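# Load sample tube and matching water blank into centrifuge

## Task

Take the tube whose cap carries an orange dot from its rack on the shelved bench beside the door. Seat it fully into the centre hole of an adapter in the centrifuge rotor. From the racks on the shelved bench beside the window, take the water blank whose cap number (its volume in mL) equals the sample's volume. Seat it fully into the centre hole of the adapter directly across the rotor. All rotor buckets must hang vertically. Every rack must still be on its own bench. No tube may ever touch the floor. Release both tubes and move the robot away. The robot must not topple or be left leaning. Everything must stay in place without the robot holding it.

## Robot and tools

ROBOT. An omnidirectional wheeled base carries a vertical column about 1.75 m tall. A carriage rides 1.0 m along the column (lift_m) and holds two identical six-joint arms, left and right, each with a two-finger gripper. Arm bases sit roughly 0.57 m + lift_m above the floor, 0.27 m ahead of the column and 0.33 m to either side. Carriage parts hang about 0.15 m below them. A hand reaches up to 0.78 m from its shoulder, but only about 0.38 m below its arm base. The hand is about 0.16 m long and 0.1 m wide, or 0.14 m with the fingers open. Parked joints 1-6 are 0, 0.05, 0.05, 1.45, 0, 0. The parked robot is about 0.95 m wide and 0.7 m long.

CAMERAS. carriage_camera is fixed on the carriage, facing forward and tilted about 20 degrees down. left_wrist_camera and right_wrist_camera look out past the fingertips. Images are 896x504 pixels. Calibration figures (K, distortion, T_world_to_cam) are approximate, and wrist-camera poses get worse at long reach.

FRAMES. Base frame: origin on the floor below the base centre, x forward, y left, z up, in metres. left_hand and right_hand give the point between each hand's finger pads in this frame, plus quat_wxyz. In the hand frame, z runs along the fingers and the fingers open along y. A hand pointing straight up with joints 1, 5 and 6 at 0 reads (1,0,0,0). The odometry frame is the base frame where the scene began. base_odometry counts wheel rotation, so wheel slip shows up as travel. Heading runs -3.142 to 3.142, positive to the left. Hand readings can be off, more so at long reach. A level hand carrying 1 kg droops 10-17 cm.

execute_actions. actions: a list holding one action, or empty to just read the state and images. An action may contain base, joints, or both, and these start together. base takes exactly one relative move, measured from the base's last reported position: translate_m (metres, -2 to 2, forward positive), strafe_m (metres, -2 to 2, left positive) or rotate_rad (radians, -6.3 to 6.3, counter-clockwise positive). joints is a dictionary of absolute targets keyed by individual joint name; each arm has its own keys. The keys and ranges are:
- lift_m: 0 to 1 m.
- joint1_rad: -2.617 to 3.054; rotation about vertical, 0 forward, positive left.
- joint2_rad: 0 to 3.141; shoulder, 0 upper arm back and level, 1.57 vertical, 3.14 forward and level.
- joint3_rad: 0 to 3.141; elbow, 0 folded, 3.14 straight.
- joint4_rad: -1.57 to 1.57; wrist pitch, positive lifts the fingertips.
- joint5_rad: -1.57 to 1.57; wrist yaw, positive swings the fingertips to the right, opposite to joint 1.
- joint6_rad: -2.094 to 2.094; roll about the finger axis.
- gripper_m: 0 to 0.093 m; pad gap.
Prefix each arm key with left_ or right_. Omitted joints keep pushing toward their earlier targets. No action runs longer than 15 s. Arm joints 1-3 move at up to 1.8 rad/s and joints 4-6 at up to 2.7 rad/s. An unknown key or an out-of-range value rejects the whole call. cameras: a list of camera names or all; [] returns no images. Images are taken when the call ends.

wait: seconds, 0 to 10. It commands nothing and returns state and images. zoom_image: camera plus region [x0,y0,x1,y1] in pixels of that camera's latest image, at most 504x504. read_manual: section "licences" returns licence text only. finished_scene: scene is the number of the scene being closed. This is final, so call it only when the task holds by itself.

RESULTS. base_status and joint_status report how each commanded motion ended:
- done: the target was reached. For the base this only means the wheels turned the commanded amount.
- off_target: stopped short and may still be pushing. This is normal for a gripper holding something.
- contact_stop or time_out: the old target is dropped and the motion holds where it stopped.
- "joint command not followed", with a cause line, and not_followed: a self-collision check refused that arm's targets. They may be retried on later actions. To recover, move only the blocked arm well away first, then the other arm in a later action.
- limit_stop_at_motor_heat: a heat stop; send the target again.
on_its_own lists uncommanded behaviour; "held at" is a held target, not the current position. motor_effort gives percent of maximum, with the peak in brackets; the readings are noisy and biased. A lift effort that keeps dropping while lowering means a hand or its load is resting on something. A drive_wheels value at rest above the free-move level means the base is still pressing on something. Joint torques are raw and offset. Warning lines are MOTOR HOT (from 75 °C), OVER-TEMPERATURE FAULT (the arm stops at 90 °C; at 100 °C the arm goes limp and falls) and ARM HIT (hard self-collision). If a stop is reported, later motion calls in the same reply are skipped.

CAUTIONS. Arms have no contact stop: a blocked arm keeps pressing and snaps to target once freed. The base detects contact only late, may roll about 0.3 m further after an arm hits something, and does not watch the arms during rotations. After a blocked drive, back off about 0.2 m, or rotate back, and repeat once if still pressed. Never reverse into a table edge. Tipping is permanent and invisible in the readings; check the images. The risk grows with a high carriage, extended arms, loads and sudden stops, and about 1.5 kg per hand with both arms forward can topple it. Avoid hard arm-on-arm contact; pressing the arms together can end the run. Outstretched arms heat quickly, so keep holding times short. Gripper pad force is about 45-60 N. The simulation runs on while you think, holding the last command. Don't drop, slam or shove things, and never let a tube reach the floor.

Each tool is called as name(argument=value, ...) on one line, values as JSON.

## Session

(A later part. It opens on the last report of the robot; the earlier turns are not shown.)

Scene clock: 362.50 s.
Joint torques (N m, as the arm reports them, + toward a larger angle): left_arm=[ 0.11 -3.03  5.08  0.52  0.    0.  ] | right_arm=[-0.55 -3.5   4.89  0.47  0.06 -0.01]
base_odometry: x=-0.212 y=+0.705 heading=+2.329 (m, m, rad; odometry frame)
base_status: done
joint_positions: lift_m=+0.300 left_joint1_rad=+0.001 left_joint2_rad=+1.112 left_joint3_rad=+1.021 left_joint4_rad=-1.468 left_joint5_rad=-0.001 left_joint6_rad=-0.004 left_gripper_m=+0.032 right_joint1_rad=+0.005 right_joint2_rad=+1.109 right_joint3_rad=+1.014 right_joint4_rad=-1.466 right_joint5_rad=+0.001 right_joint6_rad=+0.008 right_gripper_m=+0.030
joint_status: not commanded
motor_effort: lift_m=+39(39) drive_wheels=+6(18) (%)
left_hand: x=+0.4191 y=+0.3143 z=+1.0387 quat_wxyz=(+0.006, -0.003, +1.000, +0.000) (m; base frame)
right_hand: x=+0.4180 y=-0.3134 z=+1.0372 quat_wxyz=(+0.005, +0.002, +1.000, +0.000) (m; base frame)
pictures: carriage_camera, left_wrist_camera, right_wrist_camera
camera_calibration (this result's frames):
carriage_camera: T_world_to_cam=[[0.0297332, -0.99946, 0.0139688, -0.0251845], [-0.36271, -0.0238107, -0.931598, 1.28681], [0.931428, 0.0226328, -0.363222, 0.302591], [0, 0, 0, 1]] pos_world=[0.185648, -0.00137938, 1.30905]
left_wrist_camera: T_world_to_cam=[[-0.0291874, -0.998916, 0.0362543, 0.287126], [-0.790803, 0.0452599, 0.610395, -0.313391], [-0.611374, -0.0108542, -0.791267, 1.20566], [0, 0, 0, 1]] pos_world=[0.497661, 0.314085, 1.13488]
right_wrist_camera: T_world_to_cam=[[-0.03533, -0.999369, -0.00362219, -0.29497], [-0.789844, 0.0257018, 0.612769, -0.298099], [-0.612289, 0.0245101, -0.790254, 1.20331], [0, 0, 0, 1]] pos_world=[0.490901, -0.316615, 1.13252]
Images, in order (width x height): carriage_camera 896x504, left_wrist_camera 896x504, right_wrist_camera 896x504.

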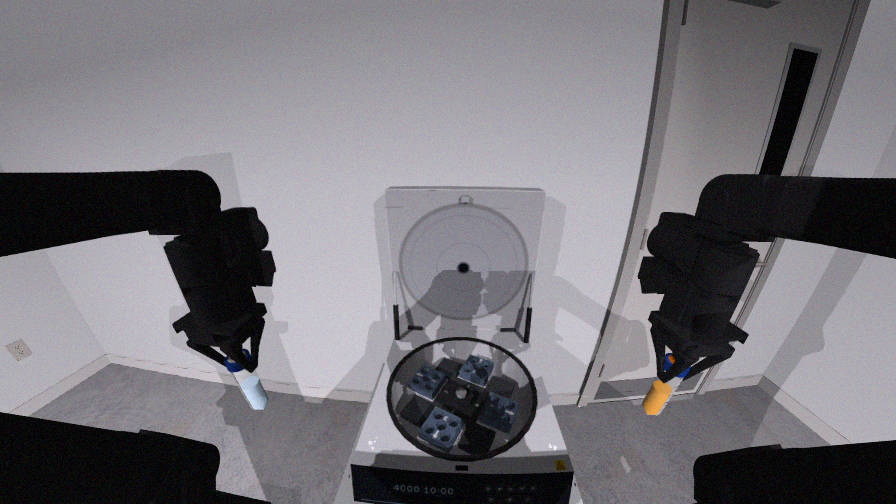

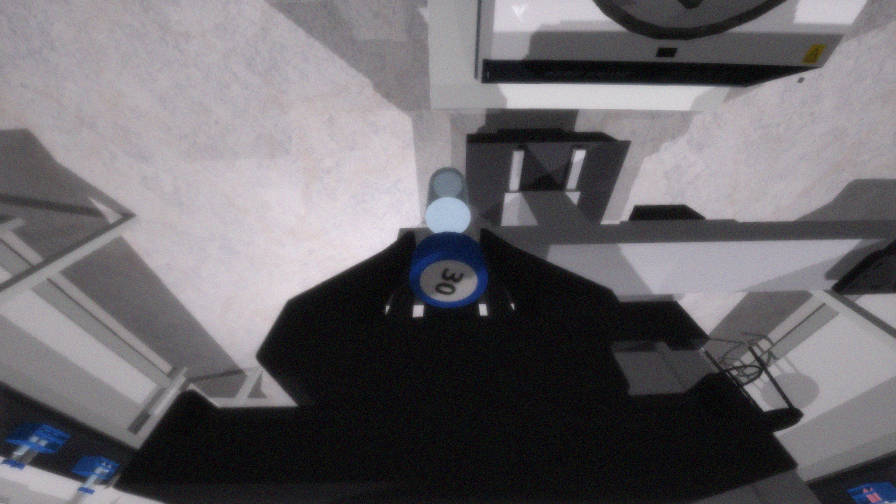

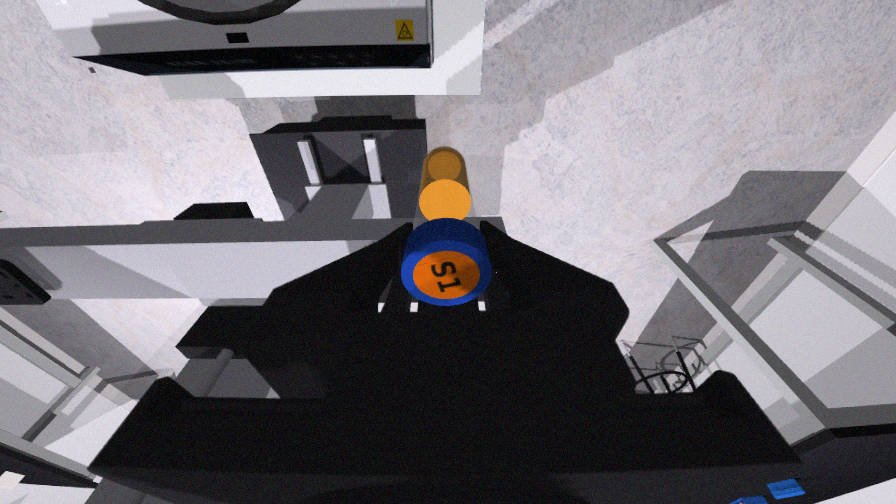

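execute_actions(actions=[{"base": {"translate_m": 0.07}, "joints": {"lift_m": 0.26, "right_joint1_rad": 0.42, "right_joint2_rad": 2.271, "right_joint3_rad": 1.395, "right_joint4_rad": -0.69, "right_joint5_rad": 0, "right_joint6_rad": -0.67}}], cameras=["carriage_camera", "right_wrist_camera"])

Scene clock: 388.70 s.
Joint torques (N m, as the arm reports them, + toward a larger angle): left_arm=[ 0.14 -2.94  5.53  0.54  0.    0.01] | right_arm=[  0.07 -14.33   4.35   0.57  -0.02  -0.02]
base_odometry: x=-0.260 y=+0.756 heading=+2.328 (m, m, rad; odometry frame)
base_status: done
joint_positions: lift_m=+0.260 left_joint1_rad=+0.001 left_joint2_rad=+1.110 left_joint3_rad=+1.015 left_joint4_rad=-1.470 left_joint5_rad=-0.001 left_joint6_rad=-0.004 left_gripper_m=+0.032 right_joint1_rad=+0.419 right_joint2_rad=+2.261 right_joint3_rad=+1.408 right_joint4_rad=-0.690 right_joint5_rad=+0.001 right_joint6_rad=-0.662 right_gripper_m=+0.030
joint_status: all done
motor_effort: lift_m=+34(34) drive_wheels=-8(17) (%)
left_hand: x=+0.4173 y=+0.3143 z=+0.9978 quat_wxyz=(+0.003, -0.003, +1.000, +0.000) (m; base frame)
right_hand: x=+0.6302 y=-0.1509 z=+0.7832 quat_wxyz=(+0.013, -0.515, +0.857, -0.002) (m; base frame)
pictures: carriage_camera, right_wrist_camera
camera_calibration (this result's frames):
carriage_camera: T_world_to_cam=[[0.0297332, -0.99946, 0.0139688, -0.0246308], [-0.36271, -0.0238107, -0.931598, 1.24989], [0.931428, 0.0226328, -0.363222, 0.288195], [0, 0, 0, 1]] pos_world=[0.185648, -0.00137938, 1.26942]
right_wrist_camera: T_world_to_cam=[[0.866689, -0.49868, 0.012942, -0.631905], [-0.404491, -0.687335, 0.603289, -0.322083], [-0.291953, -0.528099, -0.797417, 0.848926], [0, 0, 0, 1]] pos_world=[0.665232, -0.0881797, 0.879436]
Images, in order (width x height): carriage_camera 896x504, right_wrist_camera 896x504.

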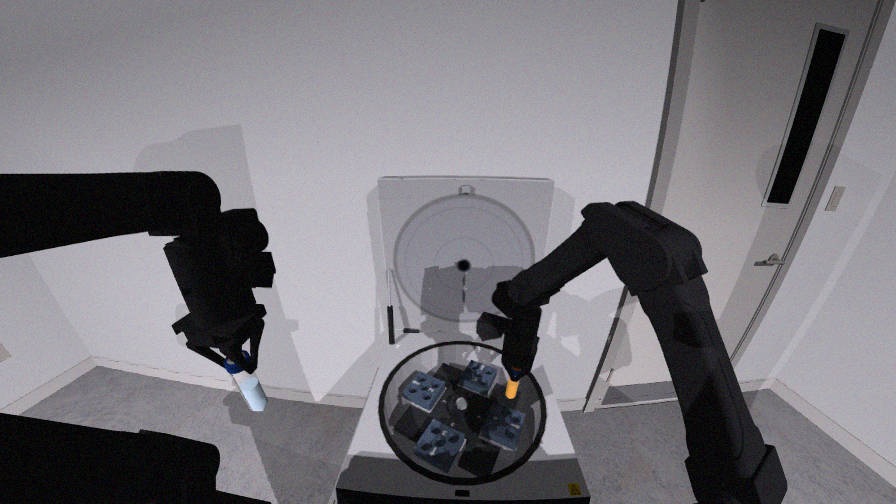

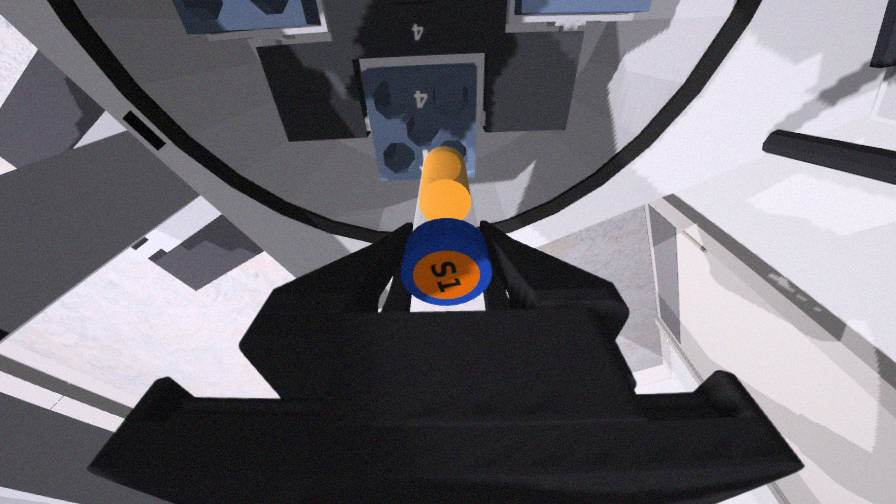

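zoom_image(camera="right_wrist_camera", region=[340, 40, 520, 220])

Region (340, 40, 520, 220) of right_wrist_camera's 896x504 image, scaled by 2.800, with more detail than that image has.

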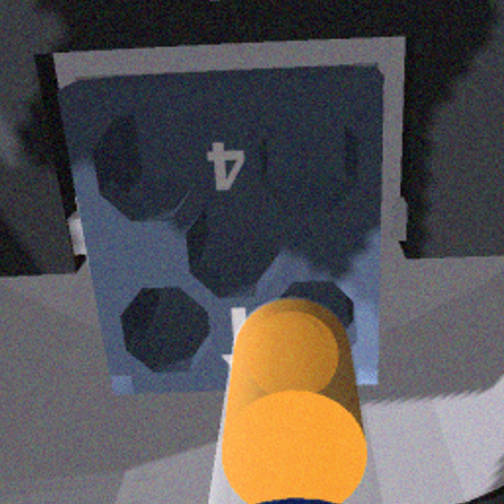

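execute_actions(actions=[{"joints": {"lift_m": 0.195, "right_joint1_rad": 0.466, "right_joint4_rad": -0.722}}], cameras=["right_wrist_camera"])

zoom_image(camera="right_wrist_camera", region=[340, 30, 550, 240])

Scene clock: 401.03 s.
Joint torques (N m, as the arm reports them, + toward a larger angle): left_arm=[ 0.03 -2.77  5.53  0.51  0.    0.01] | right_arm=[ -0.39 -14.61   4.25   0.35   0.    -0.04]
base_odometry: x=-0.260 y=+0.756 heading=+2.328 (m, m, rad; odometry frame)
base_status: not commanded
joint_positions: lift_m=+0.195 left_joint1_rad=+0.001 left_joint2_rad=+1.110 left_joint3_rad=+1.015 left_joint4_rad=-1.470 left_joint5_rad=-0.001 left_joint6_rad=-0.004 left_gripper_m=+0.032 right_joint1_rad=+0.469 right_joint2_rad=+2.265 right_joint3_rad=+1.408 right_joint4_rad=-0.712 right_joint5_rad=+0.000 right_joint6_rad=-0.662 right_gripper_m=+0.030
joint_status: all done
motor_effort: lift_m=+31(34) drive_wheels=-6(9) (%)
left_hand: x=+0.4173 y=+0.3143 z=+0.9329 quat_wxyz=(+0.003, -0.003, +1.000, +0.000) (m; base frame)
right_hand: x=+0.6160 y=-0.1354 z=+0.7167 quat_wxyz=(+0.001, -0.536, +0.844, +0.000) (m; base frame)
pictures: right_wrist_camera
camera_calibration (this result's frames):
right_wrist_camera: T_world_to_cam=[[0.890813, -0.454358, -0.00325741, -0.608286], [-0.354911, -0.700278, 0.619394, -0.320831], [-0.283708, -0.550609, -0.785073, 0.782924], [0, 0, 0, 1]] pos_world=[0.650124, -0.0699656, 0.811392]
Images, in order (width x height): right_wrist_camera 896x504.

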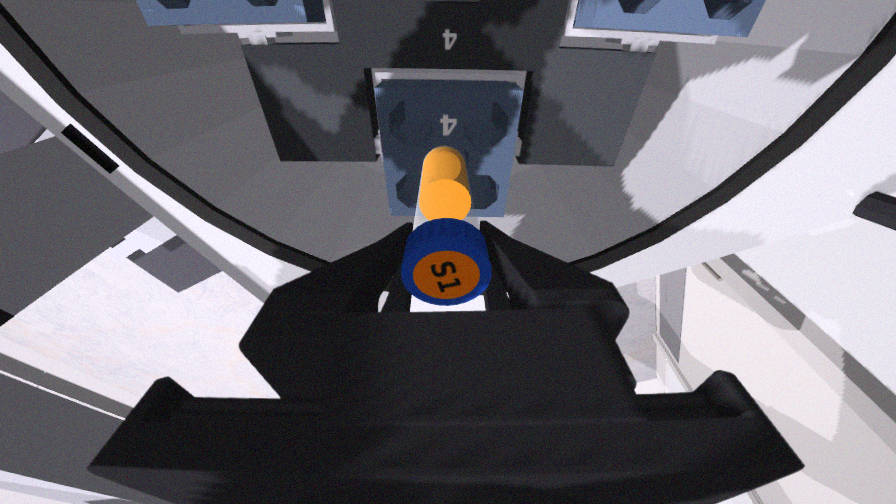

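Region (340, 30, 550, 240) of right_wrist_camera's 896x504 image, scaled by 2.400, with more detail than that image has.

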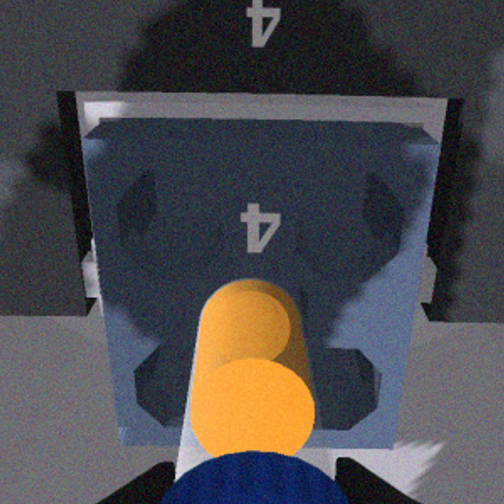

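execute_actions(actions=[{"base": {"strafe_m": -0.006}, "joints": {"lift_m": 0.183}}], cameras=["right_wrist_camera", "carriage_camera"])

zoom_image(camera="right_wrist_camera", region=[340, 30, 550, 240])

zoom_image(camera="carriage_camera", region=[440, 340, 580, 460])

Scene clock: 418.57 s.
Joint torques (N m, as the arm reports them, + toward a larger angle): left_arm=[ 0.19 -2.86  5.61  0.54  0.    0.  ] | right_arm=[ -0.22 -14.82   4.12   0.38   0.03  -0.02]
base_odometry: x=-0.256 y=+0.760 heading=+2.328 (m, m, rad; odometry frame)
base_status: done
joint_positions: lift_m=+0.183 left_joint1_rad=+0.001 left_joint2_rad=+1.110 left_joint3_rad=+1.015 left_joint4_rad=-1.470 left_joint5_rad=-0.001 left_joint6_rad=-0.004 left_gripper_m=+0.032 right_joint1_rad=+0.469 right_joint2_rad=+2.267 right_joint3_rad=+1.408 right_joint4_rad=-0.715 right_joint5_rad=+0.000 right_joint6_rad=-0.662 right_gripper_m=+0.030
joint_status: all done
motor_effort: lift_m=+32(35) drive_wheels=-6(10) (%)
left_hand: x=+0.4173 y=+0.3143 z=+0.9209 quat_wxyz=(+0.003, -0.003, +1.000, +0.000) (m; base frame)
right_hand: x=+0.6152 y=-0.1360 z=+0.7040 quat_wxyz=(-0.002, -0.536, +0.844, +0.000) (m; base frame)
pictures: carriage_camera, right_wrist_camera
camera_calibration (this result's frames):
carriage_camera: T_world_to_cam=[[0.0297332, -0.99946, 0.0139688, -0.0235558], [-0.36271, -0.0238107, -0.931598, 1.1782], [0.931428, 0.0226328, -0.363222, 0.260242], [0, 0, 0, 1]] pos_world=[0.185648, -0.00137938, 1.19246]
right_wrist_camera: T_world_to_cam=[[0.890621, -0.454708, -0.0059545, -0.605866], [-0.352642, -0.698858, 0.622286, -0.316979], [-0.28712, -0.552121, -0.782767, 0.772707], [0, 0, 0, 1]] pos_world=[0.649677, -0.0703869, 0.798494]
Images, in order (width x height): carriage_camera 896x504, right_wrist_camera 896x504.

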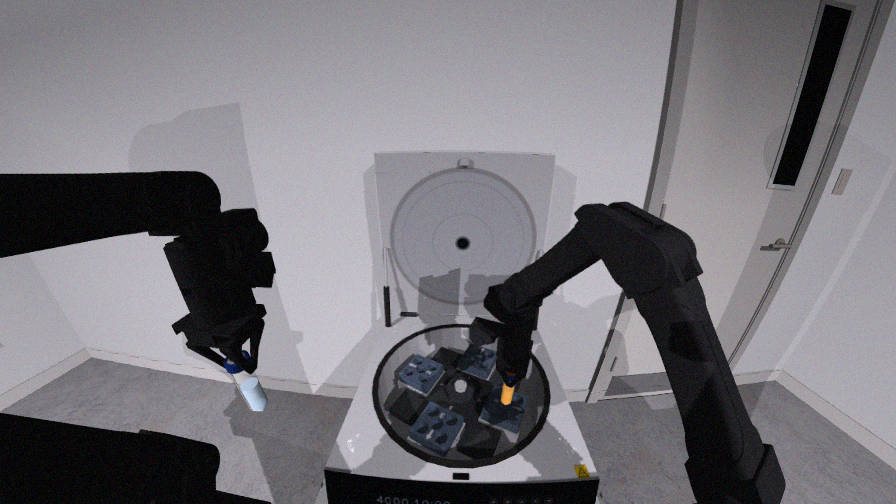

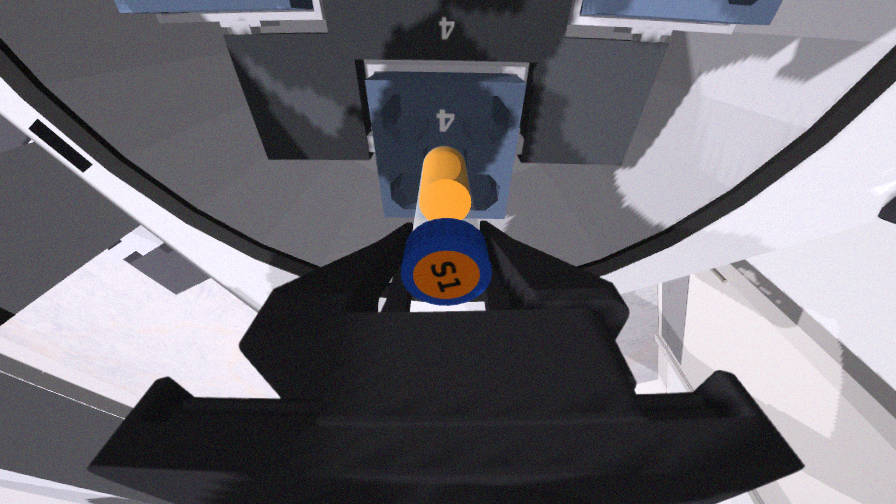

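Region (340, 30, 550, 240) of right_wrist_camera's 896x504 image, scaled by 2.400, with more detail than that image has.

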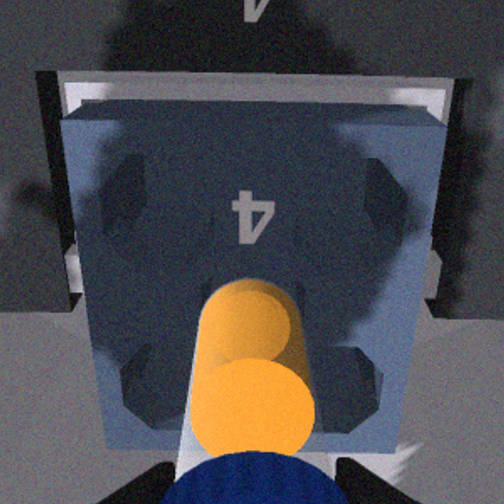

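Region (440, 340, 580, 460) of carriage_camera's 896x504 image, scaled by 3.600, with more detail than that image has; it fills the top 432 rows of this view, and the rest is white.

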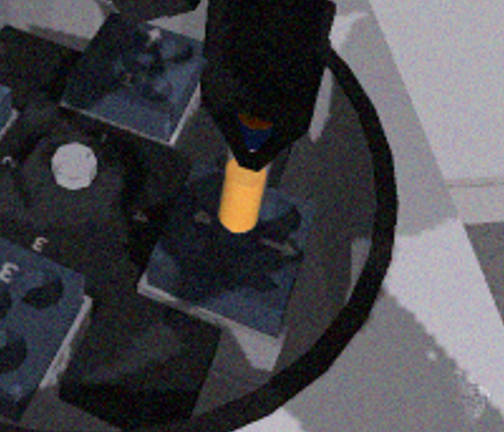

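execute_actions(actions=[{"joints": {"lift_m": 0.155}}], cameras=["right_wrist_camera"])

zoom_image(camera="right_wrist_camera", region=[330, 50, 560, 280])

Scene clock: 425.77 s.
Joint torques (N m, as the arm reports them, + toward a larger angle): left_arm=[ 0.07 -2.9   5.58  0.54 -0.01  0.  ] | right_arm=[ -0.37 -14.97   4.06   0.39   0.    -0.04]
base_odometry: x=-0.256 y=+0.760 heading=+2.328 (m, m, rad; odometry frame)
base_status: not commanded
joint_positions: lift_m=+0.155 left_joint1_rad=+0.001 left_joint2_rad=+1.110 left_joint3_rad=+1.015 left_joint4_rad=-1.470 left_joint5_rad=-0.001 left_joint6_rad=-0.004 left_gripper_m=+0.032 right_joint1_rad=+0.469 right_joint2_rad=+2.269 right_joint3_rad=+1.408 right_joint4_rad=-0.717 right_joint5_rad=+0.001 right_joint6_rad=-0.663 right_gripper_m=+0.030
joint_status: all done
motor_effort: lift_m=+35(35) drive_wheels=-2(5) (%)
left_hand: x=+0.4173 y=+0.3143 z=+0.8928 quat_wxyz=(+0.003, -0.003, +1.000, +0.000) (m; base frame)
right_hand: x=+0.6144 y=-0.1365 z=+0.6751 quat_wxyz=(-0.004, -0.536, +0.844, +0.000) (m; base frame)
pictures: right_wrist_camera
camera_calibration (this result's frames):
right_wrist_camera: T_world_to_cam=[[0.89077, -0.454382, -0.00812094, -0.604143], [-0.350147, -0.6976, 0.625102, -0.302856], [-0.2897, -0.553978, -0.780501, 0.749405], [0, 0, 0, 1]] pos_world=[0.649211, -0.0706298, 0.76932]
Images, in order (width x height): right_wrist_camera 896x504.

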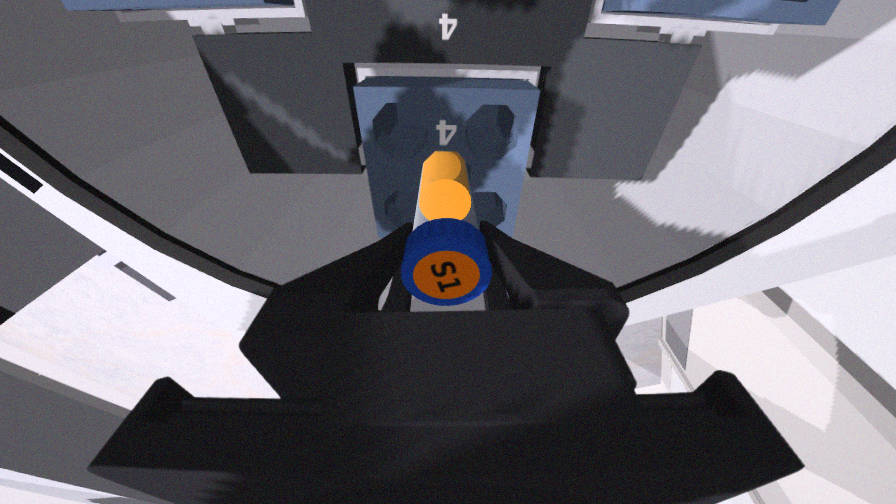

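Region (330, 50, 560, 280) of right_wrist_camera's 896x504 image, scaled by 2.191, with more detail than that image has.

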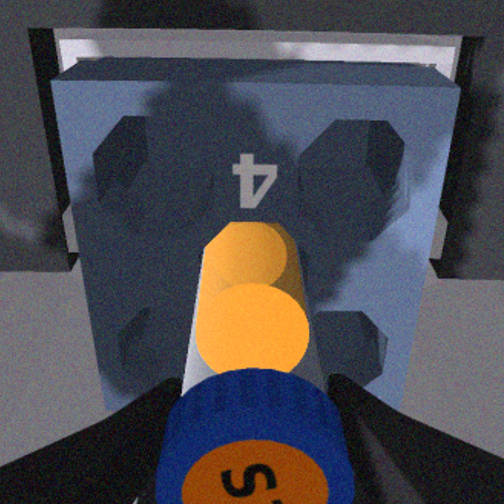

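The tube body has entered the centre hole (its outline is now cut by the hole's octagonal edge). Continuing down.

execute_actions(actions=[{"joints": {"lift_m": 0.12}}], cameras=["right_wrist_camera"])

Scene clock: 428.50 s.
Joint torques (N m, as the arm reports them, + toward a larger angle): left_arm=[ 0.02 -2.83  5.52  0.56 -0.02  0.  ] | right_arm=[ -0.39 -14.85   4.12   0.41   0.    -0.06]
base_odometry: x=-0.256 y=+0.760 heading=+2.328 (m, m, rad; odometry frame)
base_status: not commanded
joint_positions: lift_m=+0.120 left_joint1_rad=+0.001 left_joint2_rad=+1.110 left_joint3_rad=+1.015 left_joint4_rad=-1.470 left_joint5_rad=-0.001 left_joint6_rad=-0.004 left_gripper_m=+0.032 right_joint1_rad=+0.469 right_joint2_rad=+2.269 right_joint3_rad=+1.408 right_joint4_rad=-0.717 right_joint5_rad=+0.001 right_joint6_rad=-0.663 right_gripper_m=+0.030
joint_status: all done
motor_effort: lift_m=+33(35) drive_wheels=+0(5) (%)
left_hand: x=+0.4173 y=+0.3143 z=+0.8579 quat_wxyz=(+0.003, -0.003, +1.000, +0.000) (m; base frame)
right_hand: x=+0.6143 y=-0.1365 z=+0.6402 quat_wxyz=(-0.004, -0.536, +0.844, +0.000) (m; base frame)
pictures: right_wrist_camera
camera_calibration (this result's frames):
right_wrist_camera: T_world_to_cam=[[0.890767, -0.454383, -0.0083458, -0.604226], [-0.349934, -0.697492, 0.625341, -0.281366], [-0.289965, -0.554113, -0.780307, 0.722136], [0, 0, 0, 1]] pos_world=[0.64916, -0.0706559, 0.734395]
Images, in order (width x height): right_wrist_camera 896x504.

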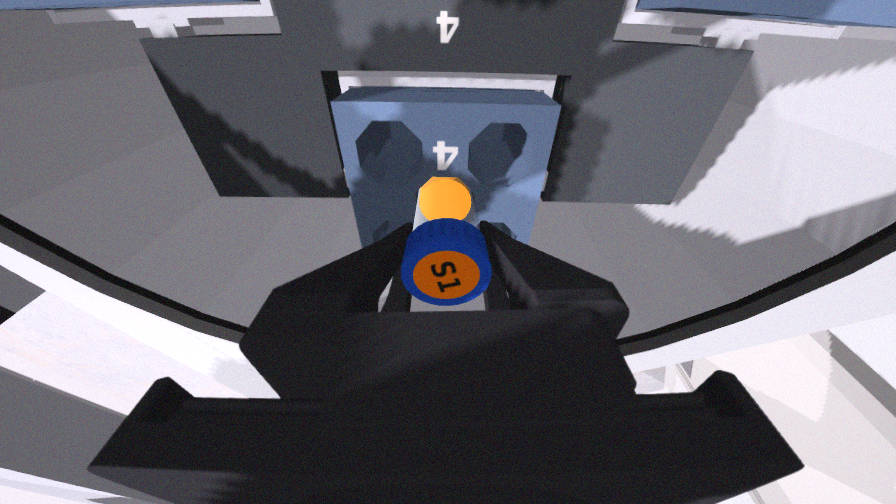

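execute_actions(actions=[{"joints": {"lift_m": 0.102}}], cameras=["right_wrist_camera"])

Scene clock: 433.73 s.
Joint torques (N m, as the arm reports them, + toward a larger angle): left_arm=[ 0.07 -2.77  5.51  0.52 -0.02  0.  ] | right_arm=[ -0.19 -14.9    4.07   0.39  -0.01  -0.04]
base_odometry: x=-0.256 y=+0.760 heading=+2.328 (m, m, rad; odometry frame)
base_status: not commanded
joint_positions: lift_m=+0.102 left_joint1_rad=+0.001 left_joint2_rad=+1.109 left_joint3_rad=+1.015 left_joint4_rad=-1.471 left_joint5_rad=-0.001 left_joint6_rad=-0.004 left_gripper_m=+0.032 right_joint1_rad=+0.469 right_joint2_rad=+2.269 right_joint3_rad=+1.408 right_joint4_rad=-0.718 right_joint5_rad=+0.001 right_joint6_rad=-0.663 right_gripper_m=+0.030
joint_status: all done
motor_effort: lift_m=+34(35) drive_wheels=+6(7) (%)
left_hand: x=+0.4171 y=+0.3143 z=+0.8399 quat_wxyz=(+0.003, -0.003, +1.000, +0.000) (m; base frame)
right_hand: x=+0.6143 y=-0.1365 z=+0.6223 quat_wxyz=(-0.004, -0.536, +0.844, +0.000) (m; base frame)
pictures: right_wrist_camera
camera_calibration (this result's frames):
right_wrist_camera: T_world_to_cam=[[0.890767, -0.454383, -0.0083458, -0.604363], [-0.349934, -0.697492, 0.625341, -0.270166], [-0.289965, -0.554113, -0.780307, 0.708133], [0, 0, 0, 1]] pos_world=[0.649141, -0.0706655, 0.716463]
Images, in order (width x height): right_wrist_camera 896x504.

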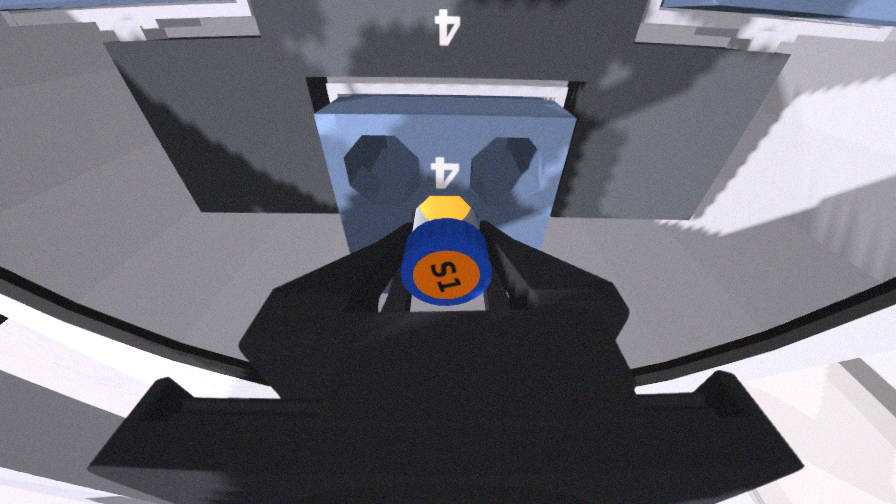

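execute_actions(actions=[{"joints": {"lift_m": 0.094}}], cameras=["right_wrist_camera"])

Scene clock: 436.83 s.
Joint torques (N m, as the arm reports them, + toward a larger angle): left_arm=[ 0.16 -2.65  5.52  0.54  0.01  0.01] | right_arm=[ -0.27 -13.88   4.14   0.51  -0.01   0.01]
base_odometry: x=-0.256 y=+0.760 heading=+2.328 (m, m, rad; odometry frame)
base_status: not commanded
joint_positions: lift_m=+0.094 left_joint1_rad=+0.001 left_joint2_rad=+1.109 left_joint3_rad=+1.015 left_joint4_rad=-1.471 left_joint5_rad=-0.001 left_joint6_rad=-0.004 left_gripper_m=+0.032 right_joint1_rad=+0.469 right_joint2_rad=+2.258 right_joint3_rad=+1.408 right_joint4_rad=-0.723 right_joint5_rad=+0.002 right_joint6_rad=-0.663 right_gripper_m=+0.030
joint_status: all done
motor_effort: lift_m=+31(32) drive_wheels=-3(4) (%)
left_hand: x=+0.4170 y=+0.3143 z=+0.8321 quat_wxyz=(+0.003, -0.003, +1.000, +0.000) (m; base frame)
right_hand: x=+0.6151 y=-0.1364 z=+0.6187 quat_wxyz=(-0.001, -0.536, +0.844, -0.001) (m; base frame)
pictures: right_wrist_camera
camera_calibration (this result's frames):
right_wrist_camera: T_world_to_cam=[[0.891152, -0.453689, -0.00374245, -0.608049], [-0.353009, -0.698528, 0.622449, -0.263983], [-0.285013, -0.553376, -0.782651, 0.704086], [0, 0, 0, 1]] pos_world=[0.649349, -0.0706408, 0.713094]
Images, in order (width x height): right_wrist_camera 896x504.

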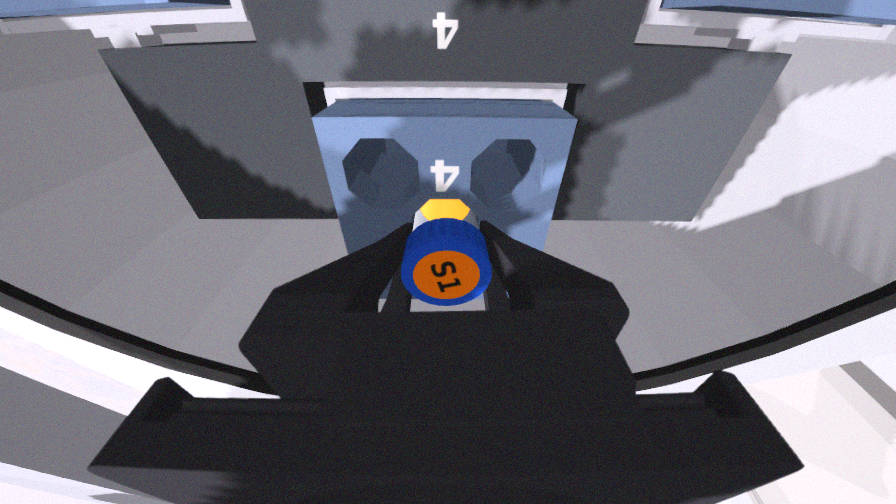

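execute_actions(actions=[{"joints": {"lift_m": 0.099, "right_gripper_m": 0.055}}], cameras=["right_wrist_camera"])

execute_actions(actions=[{"joints": {"lift_m": 0.16}}], cameras=["right_wrist_camera", "carriage_camera"])

Scene clock: 440.43 s.
Joint torques (N m, as the arm reports them, + toward a larger angle): left_arm=[ 0.11 -2.63  5.48  0.54 -0.01  0.01] | right_arm=[ -0.33 -14.21   4.32   0.44  -0.03   0.  ]
base_odometry: x=-0.256 y=+0.760 heading=+2.328 (m, m, rad; odometry frame)
base_status: not commanded
joint_positions: lift_m=+0.099 left_joint1_rad=+0.001 left_joint2_rad=+1.109 left_joint3_rad=+1.015 left_joint4_rad=-1.470 left_joint5_rad=-0.001 left_joint6_rad=-0.004 left_gripper_m=+0.032 right_joint1_rad=+0.469 right_joint2_rad=+2.260 right_joint3_rad=+1.408 right_joint4_rad=-0.721 right_joint5_rad=+0.002 right_joint6_rad=-0.663 right_gripper_m=+0.055
joint_status: all done
motor_effort: lift_m=+40(46) drive_wheels=+4(1) (%)
left_hand: x=+0.4173 y=+0.3143 z=+0.8365 quat_wxyz=(+0.003, -0.003, +1.000, +0.000) (m; base frame)
right_hand: x=+0.6152 y=-0.1364 z=+0.6222 quat_wxyz=(-0.001, -0.536, +0.844, -0.001) (m; base frame)
pictures: right_wrist_camera
camera_calibration (this result's frames):
right_wrist_camera: T_world_to_cam=[[0.891152, -0.45369, -0.00365959, -0.608165], [-0.352904, -0.698209, 0.622867, -0.266463], [-0.285144, -0.553777, -0.78232, 0.706663], [0, 0, 0, 1]] pos_world=[0.649432, -0.0706319, 0.716581]
Images, in order (width x height): right_wrist_camera 896x504.

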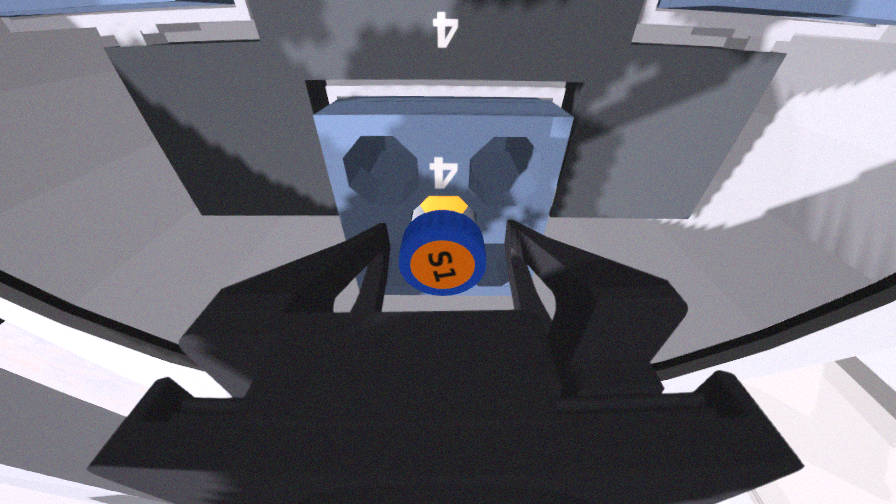

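Scene clock: 441.20 s.
Joint torques (N m, as the arm reports them, + toward a larger angle): left_arm=[-0.01 -2.76  5.54  0.56  0.01  0.01] | right_arm=[ -0.32 -14.21   4.19   0.43  -0.02  -0.02]
base_odometry: x=-0.256 y=+0.760 heading=+2.328 (m, m, rad; odometry frame)
base_status: not commanded
joint_positions: lift_m=+0.160 left_joint1_rad=+0.001 left_joint2_rad=+1.109 left_joint3_rad=+1.015 left_joint4_rad=-1.470 left_joint5_rad=-0.001 left_joint6_rad=-0.004 left_gripper_m=+0.032 right_joint1_rad=+0.469 right_joint2_rad=+2.260 right_joint3_rad=+1.408 right_joint4_rad=-0.720 right_joint5_rad=+0.001 right_joint6_rad=-0.663 right_gripper_m=+0.055
joint_status: all done
motor_effort: lift_m=+38(48) drive_wheels=+1(6) (%)
left_hand: x=+0.4173 y=+0.3143 z=+0.8976 quat_wxyz=(+0.003, -0.003, +1.000, +0.000) (m; base frame)
right_hand: x=+0.6152 y=-0.1362 z=+0.6832 quat_wxyz=(-0.001, -0.536, +0.844, -0.001) (m; base frame)
pictures: carriage_camera, right_wrist_camera
camera_calibration (this result's frames):
carriage_camera: T_world_to_cam=[[0.0297332, -0.99946, 0.0139688, -0.0232294], [-0.36271, -0.0238107, -0.931598, 1.15643], [0.931428, 0.0226328, -0.363222, 0.251754], [0, 0, 0, 1]] pos_world=[0.185648, -0.00137938, 1.16909]
right_wrist_camera: T_world_to_cam=[[0.891151, -0.453687, -0.00413328, -0.607569], [-0.353008, -0.699058, 0.621855, -0.303647], [-0.285017, -0.552708, -0.783122, 0.755214], [0, 0, 0, 1]] pos_world=[0.649495, -0.0705008, 0.777738]
Images, in order (width x height): carriage_camera 896x504, right_wrist_camera 896x504.

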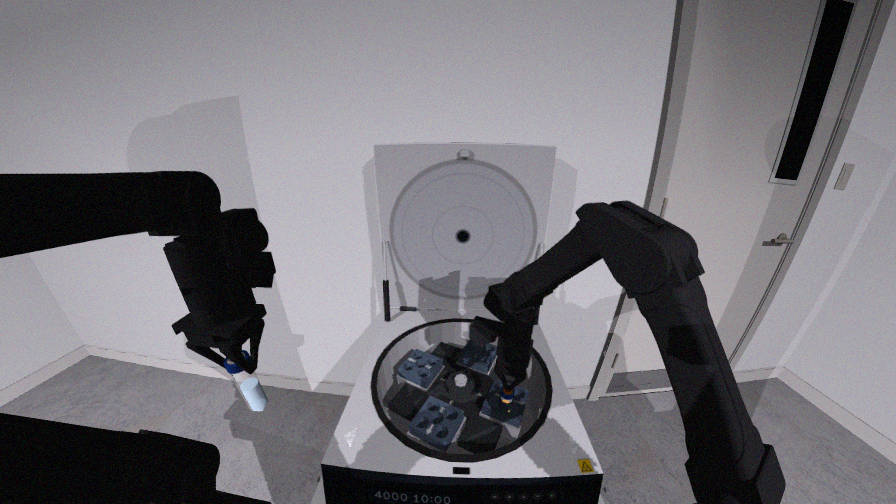

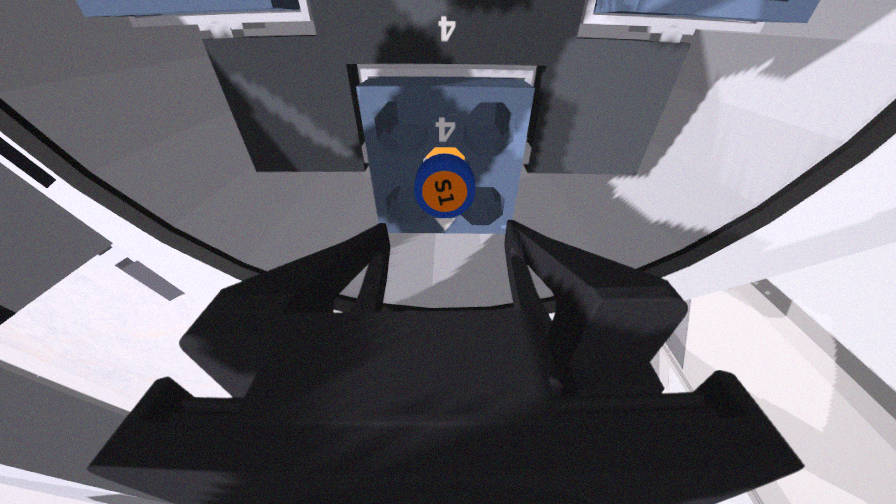

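execute_actions(actions=[{"joints": {"lift_m": 0.128, "right_gripper_m": 0.0}}], cameras=[])

execute_actions(actions=[{"joints": {"lift_m": 0.108}}], cameras=["right_wrist_camera"])

Scene clock: 448.23 s.
Joint torques (N m, as the arm reports them, + toward a larger angle): left_arm=[ 0.01 -2.72  5.43  0.53  0.    0.01] | right_arm=[ -0.32 -14.47   4.2    0.46   0.01  -0.03]
base_odometry: x=-0.256 y=+0.760 heading=+2.328 (m, m, rad; odometry frame)
base_status: not commanded
joint_positions: lift_m=+0.128 left_joint1_rad=+0.001 left_joint2_rad=+1.109 left_joint3_rad=+1.015 left_joint4_rad=-1.470 left_joint5_rad=-0.001 left_joint6_rad=-0.004 left_gripper_m=+0.032 right_joint1_rad=+0.469 right_joint2_rad=+2.264 right_joint3_rad=+1.408 right_joint4_rad=-0.720 right_joint5_rad=+0.001 right_joint6_rad=-0.663 right_gripper_m=+0.000
joint_status: all done
motor_effort: lift_m=+34(34) drive_wheels=+0(5) (%)
left_hand: x=+0.4173 y=+0.3143 z=+0.8659 quat_wxyz=(+0.003, -0.003, +1.000, +0.000) (m; base frame)
right_hand: x=+0.6146 y=-0.1365 z=+0.6502 quat_wxyz=(-0.003, -0.536, +0.844, +0.000) (m; base frame)
pictures: none
No camera images: the call's "cameras" was empty. Leave "cameras" out to get every camera's image.

Scene clock: 448.87 s.
Joint torques (N m, as the arm reports them, + toward a larger angle): left_arm=[ 0.09 -2.76  5.62  0.54 -0.01  0.  ] | right_arm=[ -0.26 -10.38   4.31   0.69  -0.1    0.  ]
base_odometry: x=-0.256 y=+0.760 heading=+2.328 (m, m, rad; odometry frame)
base_status: not commanded
joint_positions: lift_m=+0.108 left_joint1_rad=+0.001 left_joint2_rad=+1.109 left_joint3_rad=+1.015 left_joint4_rad=-1.471 left_joint5_rad=+0.000 left_joint6_rad=-0.004 left_gripper_m=+0.032 right_joint1_rad=+0.468 right_joint2_rad=+2.221 right_joint3_rad=+1.408 right_joint4_rad=-0.737 right_joint5_rad=+0.012 right_joint6_rad=-0.663 right_gripper_m=+0.000
joint_status: all done
motor_effort: lift_m=+31(30) drive_wheels=-5(3) (%)
left_hand: x=+0.4171 y=+0.3142 z=+0.8462 quat_wxyz=(+0.003, -0.003, +1.000, +0.000) (m; base frame)
right_hand: x=+0.6188 y=-0.1366 z=+0.6466 quat_wxyz=(+0.010, -0.536, +0.844, -0.007) (m; base frame)
pictures: right_wrist_camera
camera_calibration (this result's frames):
right_wrist_camera: T_world_to_cam=[[0.890756, -0.454125, 0.0179945, -0.625235], [-0.368925, -0.69938, 0.612178, -0.263817], [-0.265421, -0.55194, -0.790515, 0.720086], [0, 0, 0, 1]] pos_world=[0.650729, -0.0709988, 0.741992]
Images, in order (width x height): right_wrist_camera 896x504.

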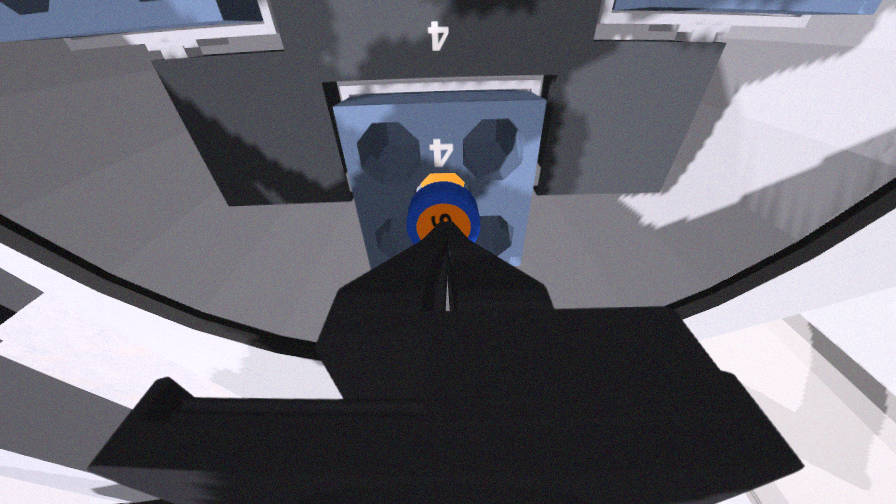

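execute_actions(actions=[{"joints": {"lift_m": 0.17}}], cameras=["right_wrist_camera"])

execute_actions(actions=[{"base": {"strafe_m": -0.2}, "joints": {"lift_m": 0.30, "right_joint1_rad": 0.0, "right_joint2_rad": 0.05, "right_joint3_rad": 0.05, "right_joint4_rad": 1.45, "right_joint5_rad": 0, "right_joint6_rad": 0, "right_gripper_m": 0.03}}], cameras=["carriage_camera", "left_wrist_camera"])

Scene clock: 452.40 s.
Joint torques (N m, as the arm reports them, + toward a larger angle): left_arm=[ 0.11 -2.77  5.55  0.59 -0.01  0.  ] | right_arm=[ -0.35 -14.28   4.23   0.49  -0.04   0.  ]
base_odometry: x=-0.256 y=+0.760 heading=+2.328 (m, m, rad; odometry frame)
base_status: not commanded
joint_positions: lift_m=+0.170 left_joint1_rad=+0.001 left_joint2_rad=+1.109 left_joint3_rad=+1.015 left_joint4_rad=-1.471 left_joint5_rad=+0.000 left_joint6_rad=-0.004 left_gripper_m=+0.032 right_joint1_rad=+0.468 right_joint2_rad=+2.262 right_joint3_rad=+1.408 right_joint4_rad=-0.728 right_joint5_rad=+0.006 right_joint6_rad=-0.663 right_gripper_m=+0.000
joint_status: all done
motor_effort: lift_m=+38(46) drive_wheels=+3(6) (%)
left_hand: x=+0.4171 y=+0.3142 z=+0.9076 quat_wxyz=(+0.003, -0.003, +1.000, +0.000) (m; base frame)
right_hand: x=+0.6136 y=-0.1380 z=+0.6927 quat_wxyz=(-0.006, -0.536, +0.844, -0.002) (m; base frame)
pictures: right_wrist_camera
camera_calibration (this result's frames):
right_wrist_camera: T_world_to_cam=[[0.890956, -0.454045, -0.00637327, -0.60528], [-0.349115, -0.693896, 0.629784, -0.31853], [-0.290373, -0.558885, -0.776744, 0.75919], [0, 0, 0, 1]] pos_world=[0.648522, -0.0715512, 0.786444]
Images, in order (width x height): right_wrist_camera 896x504.

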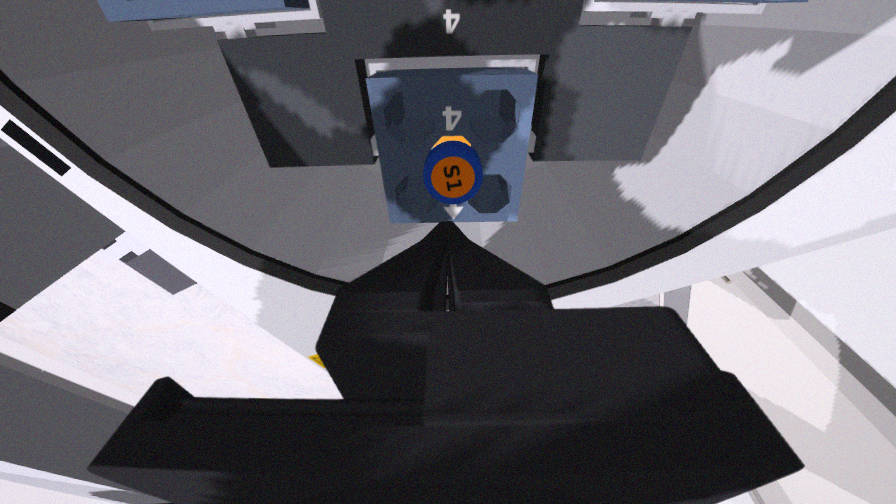

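Scene clock: 454.60 s.
Joint torques (N m, as the arm reports them, + toward a larger angle): left_arm=[ 0.01 -2.84  5.51  0.53  0.01  0.  ] | right_arm=[-0.19  3.77  3.19 -0.23  0.02  0.12]
base_odometry: x=-0.111 y=+0.898 heading=+2.328 (m, m, rad; odometry frame)
base_status: done
joint_positions: lift_m=+0.300 left_joint1_rad=+0.001 left_joint2_rad=+1.109 left_joint3_rad=+1.015 left_joint4_rad=-1.471 left_joint5_rad=+0.000 left_joint6_rad=-0.004 left_gripper_m=+0.032 right_joint1_rad=+0.002 right_joint2_rad=+0.065 right_joint3_rad=+0.078 right_joint4_rad=+1.453 right_joint5_rad=+0.002 right_joint6_rad=-0.008 right_gripper_m=+0.030
joint_status: all done
motor_effort: lift_m=+38(47) drive_wheels=+3(16) (%)
left_hand: x=+0.4171 y=+0.3142 z=+1.0376 quat_wxyz=(+0.003, -0.003, +1.000, +0.000) (m; base frame)
right_hand: x=+0.2900 y=-0.3142 z=+1.3352 quat_wxyz=(+0.999, +0.001, +0.052, -0.003) (m; base frame)
pictures: carriage_camera, left_wrist_camera
camera_calibration (this result's frames):
carriage_camera: T_world_to_cam=[[0.0297332, -0.99946, 0.0139688, -0.0251852], [-0.36271, -0.0238107, -0.931598, 1.28686], [0.931428, 0.0226328, -0.363222, 0.30261], [0, 0, 0, 1]] pos_world=[0.185648, -0.00137938, 1.30911]
left_wrist_camera: T_world_to_cam=[[-0.0289539, -0.998902, 0.0368324, 0.286337], [-0.786828, 0.0455018, 0.615492, -0.321337], [-0.616492, -0.0111599, -0.787282, 1.20167], [0, 0, 0, 1]] pos_world=[0.496275, 0.314054, 1.13329]
Images, in order (width x height): carriage_camera 896x504, left_wrist_camera 896x504.

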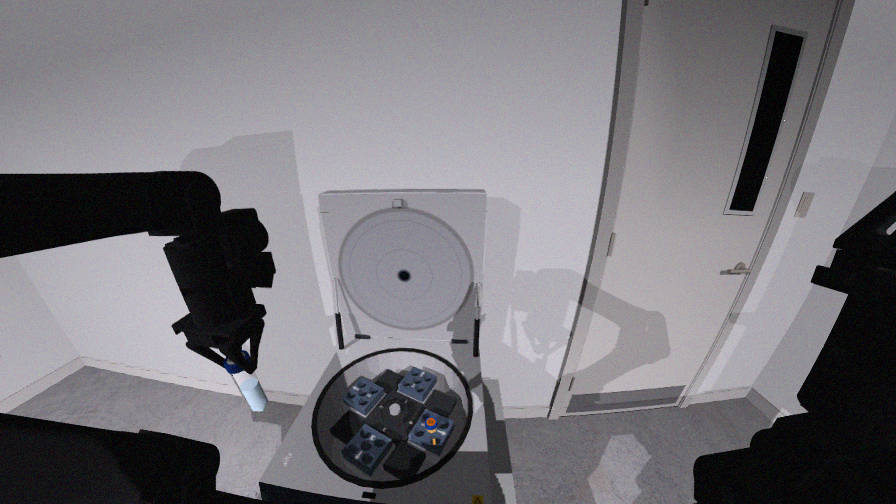

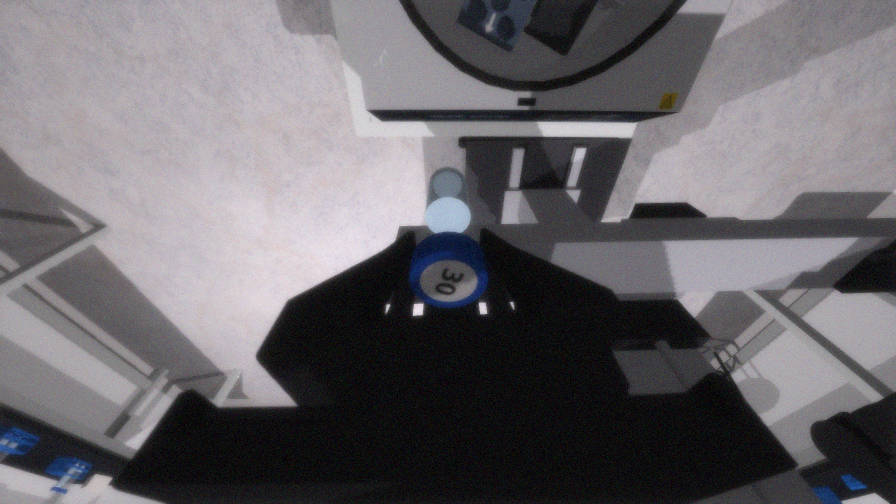

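zoom_image(camera="carriage_camera", region=[305, 340, 480, 495])

Region (305, 340, 480, 495) of carriage_camera's 896x504 image, scaled by 2.880, with more detail than that image has; it fills the top 446 rows of this view, and the rest is white.

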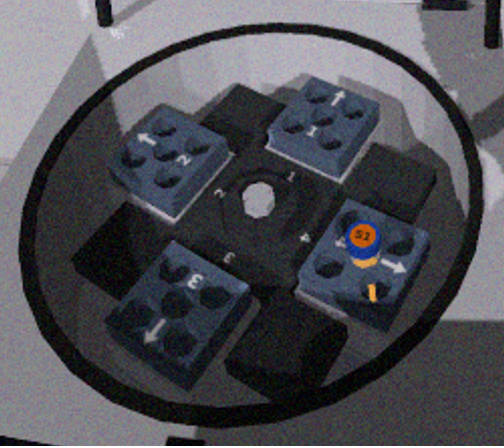

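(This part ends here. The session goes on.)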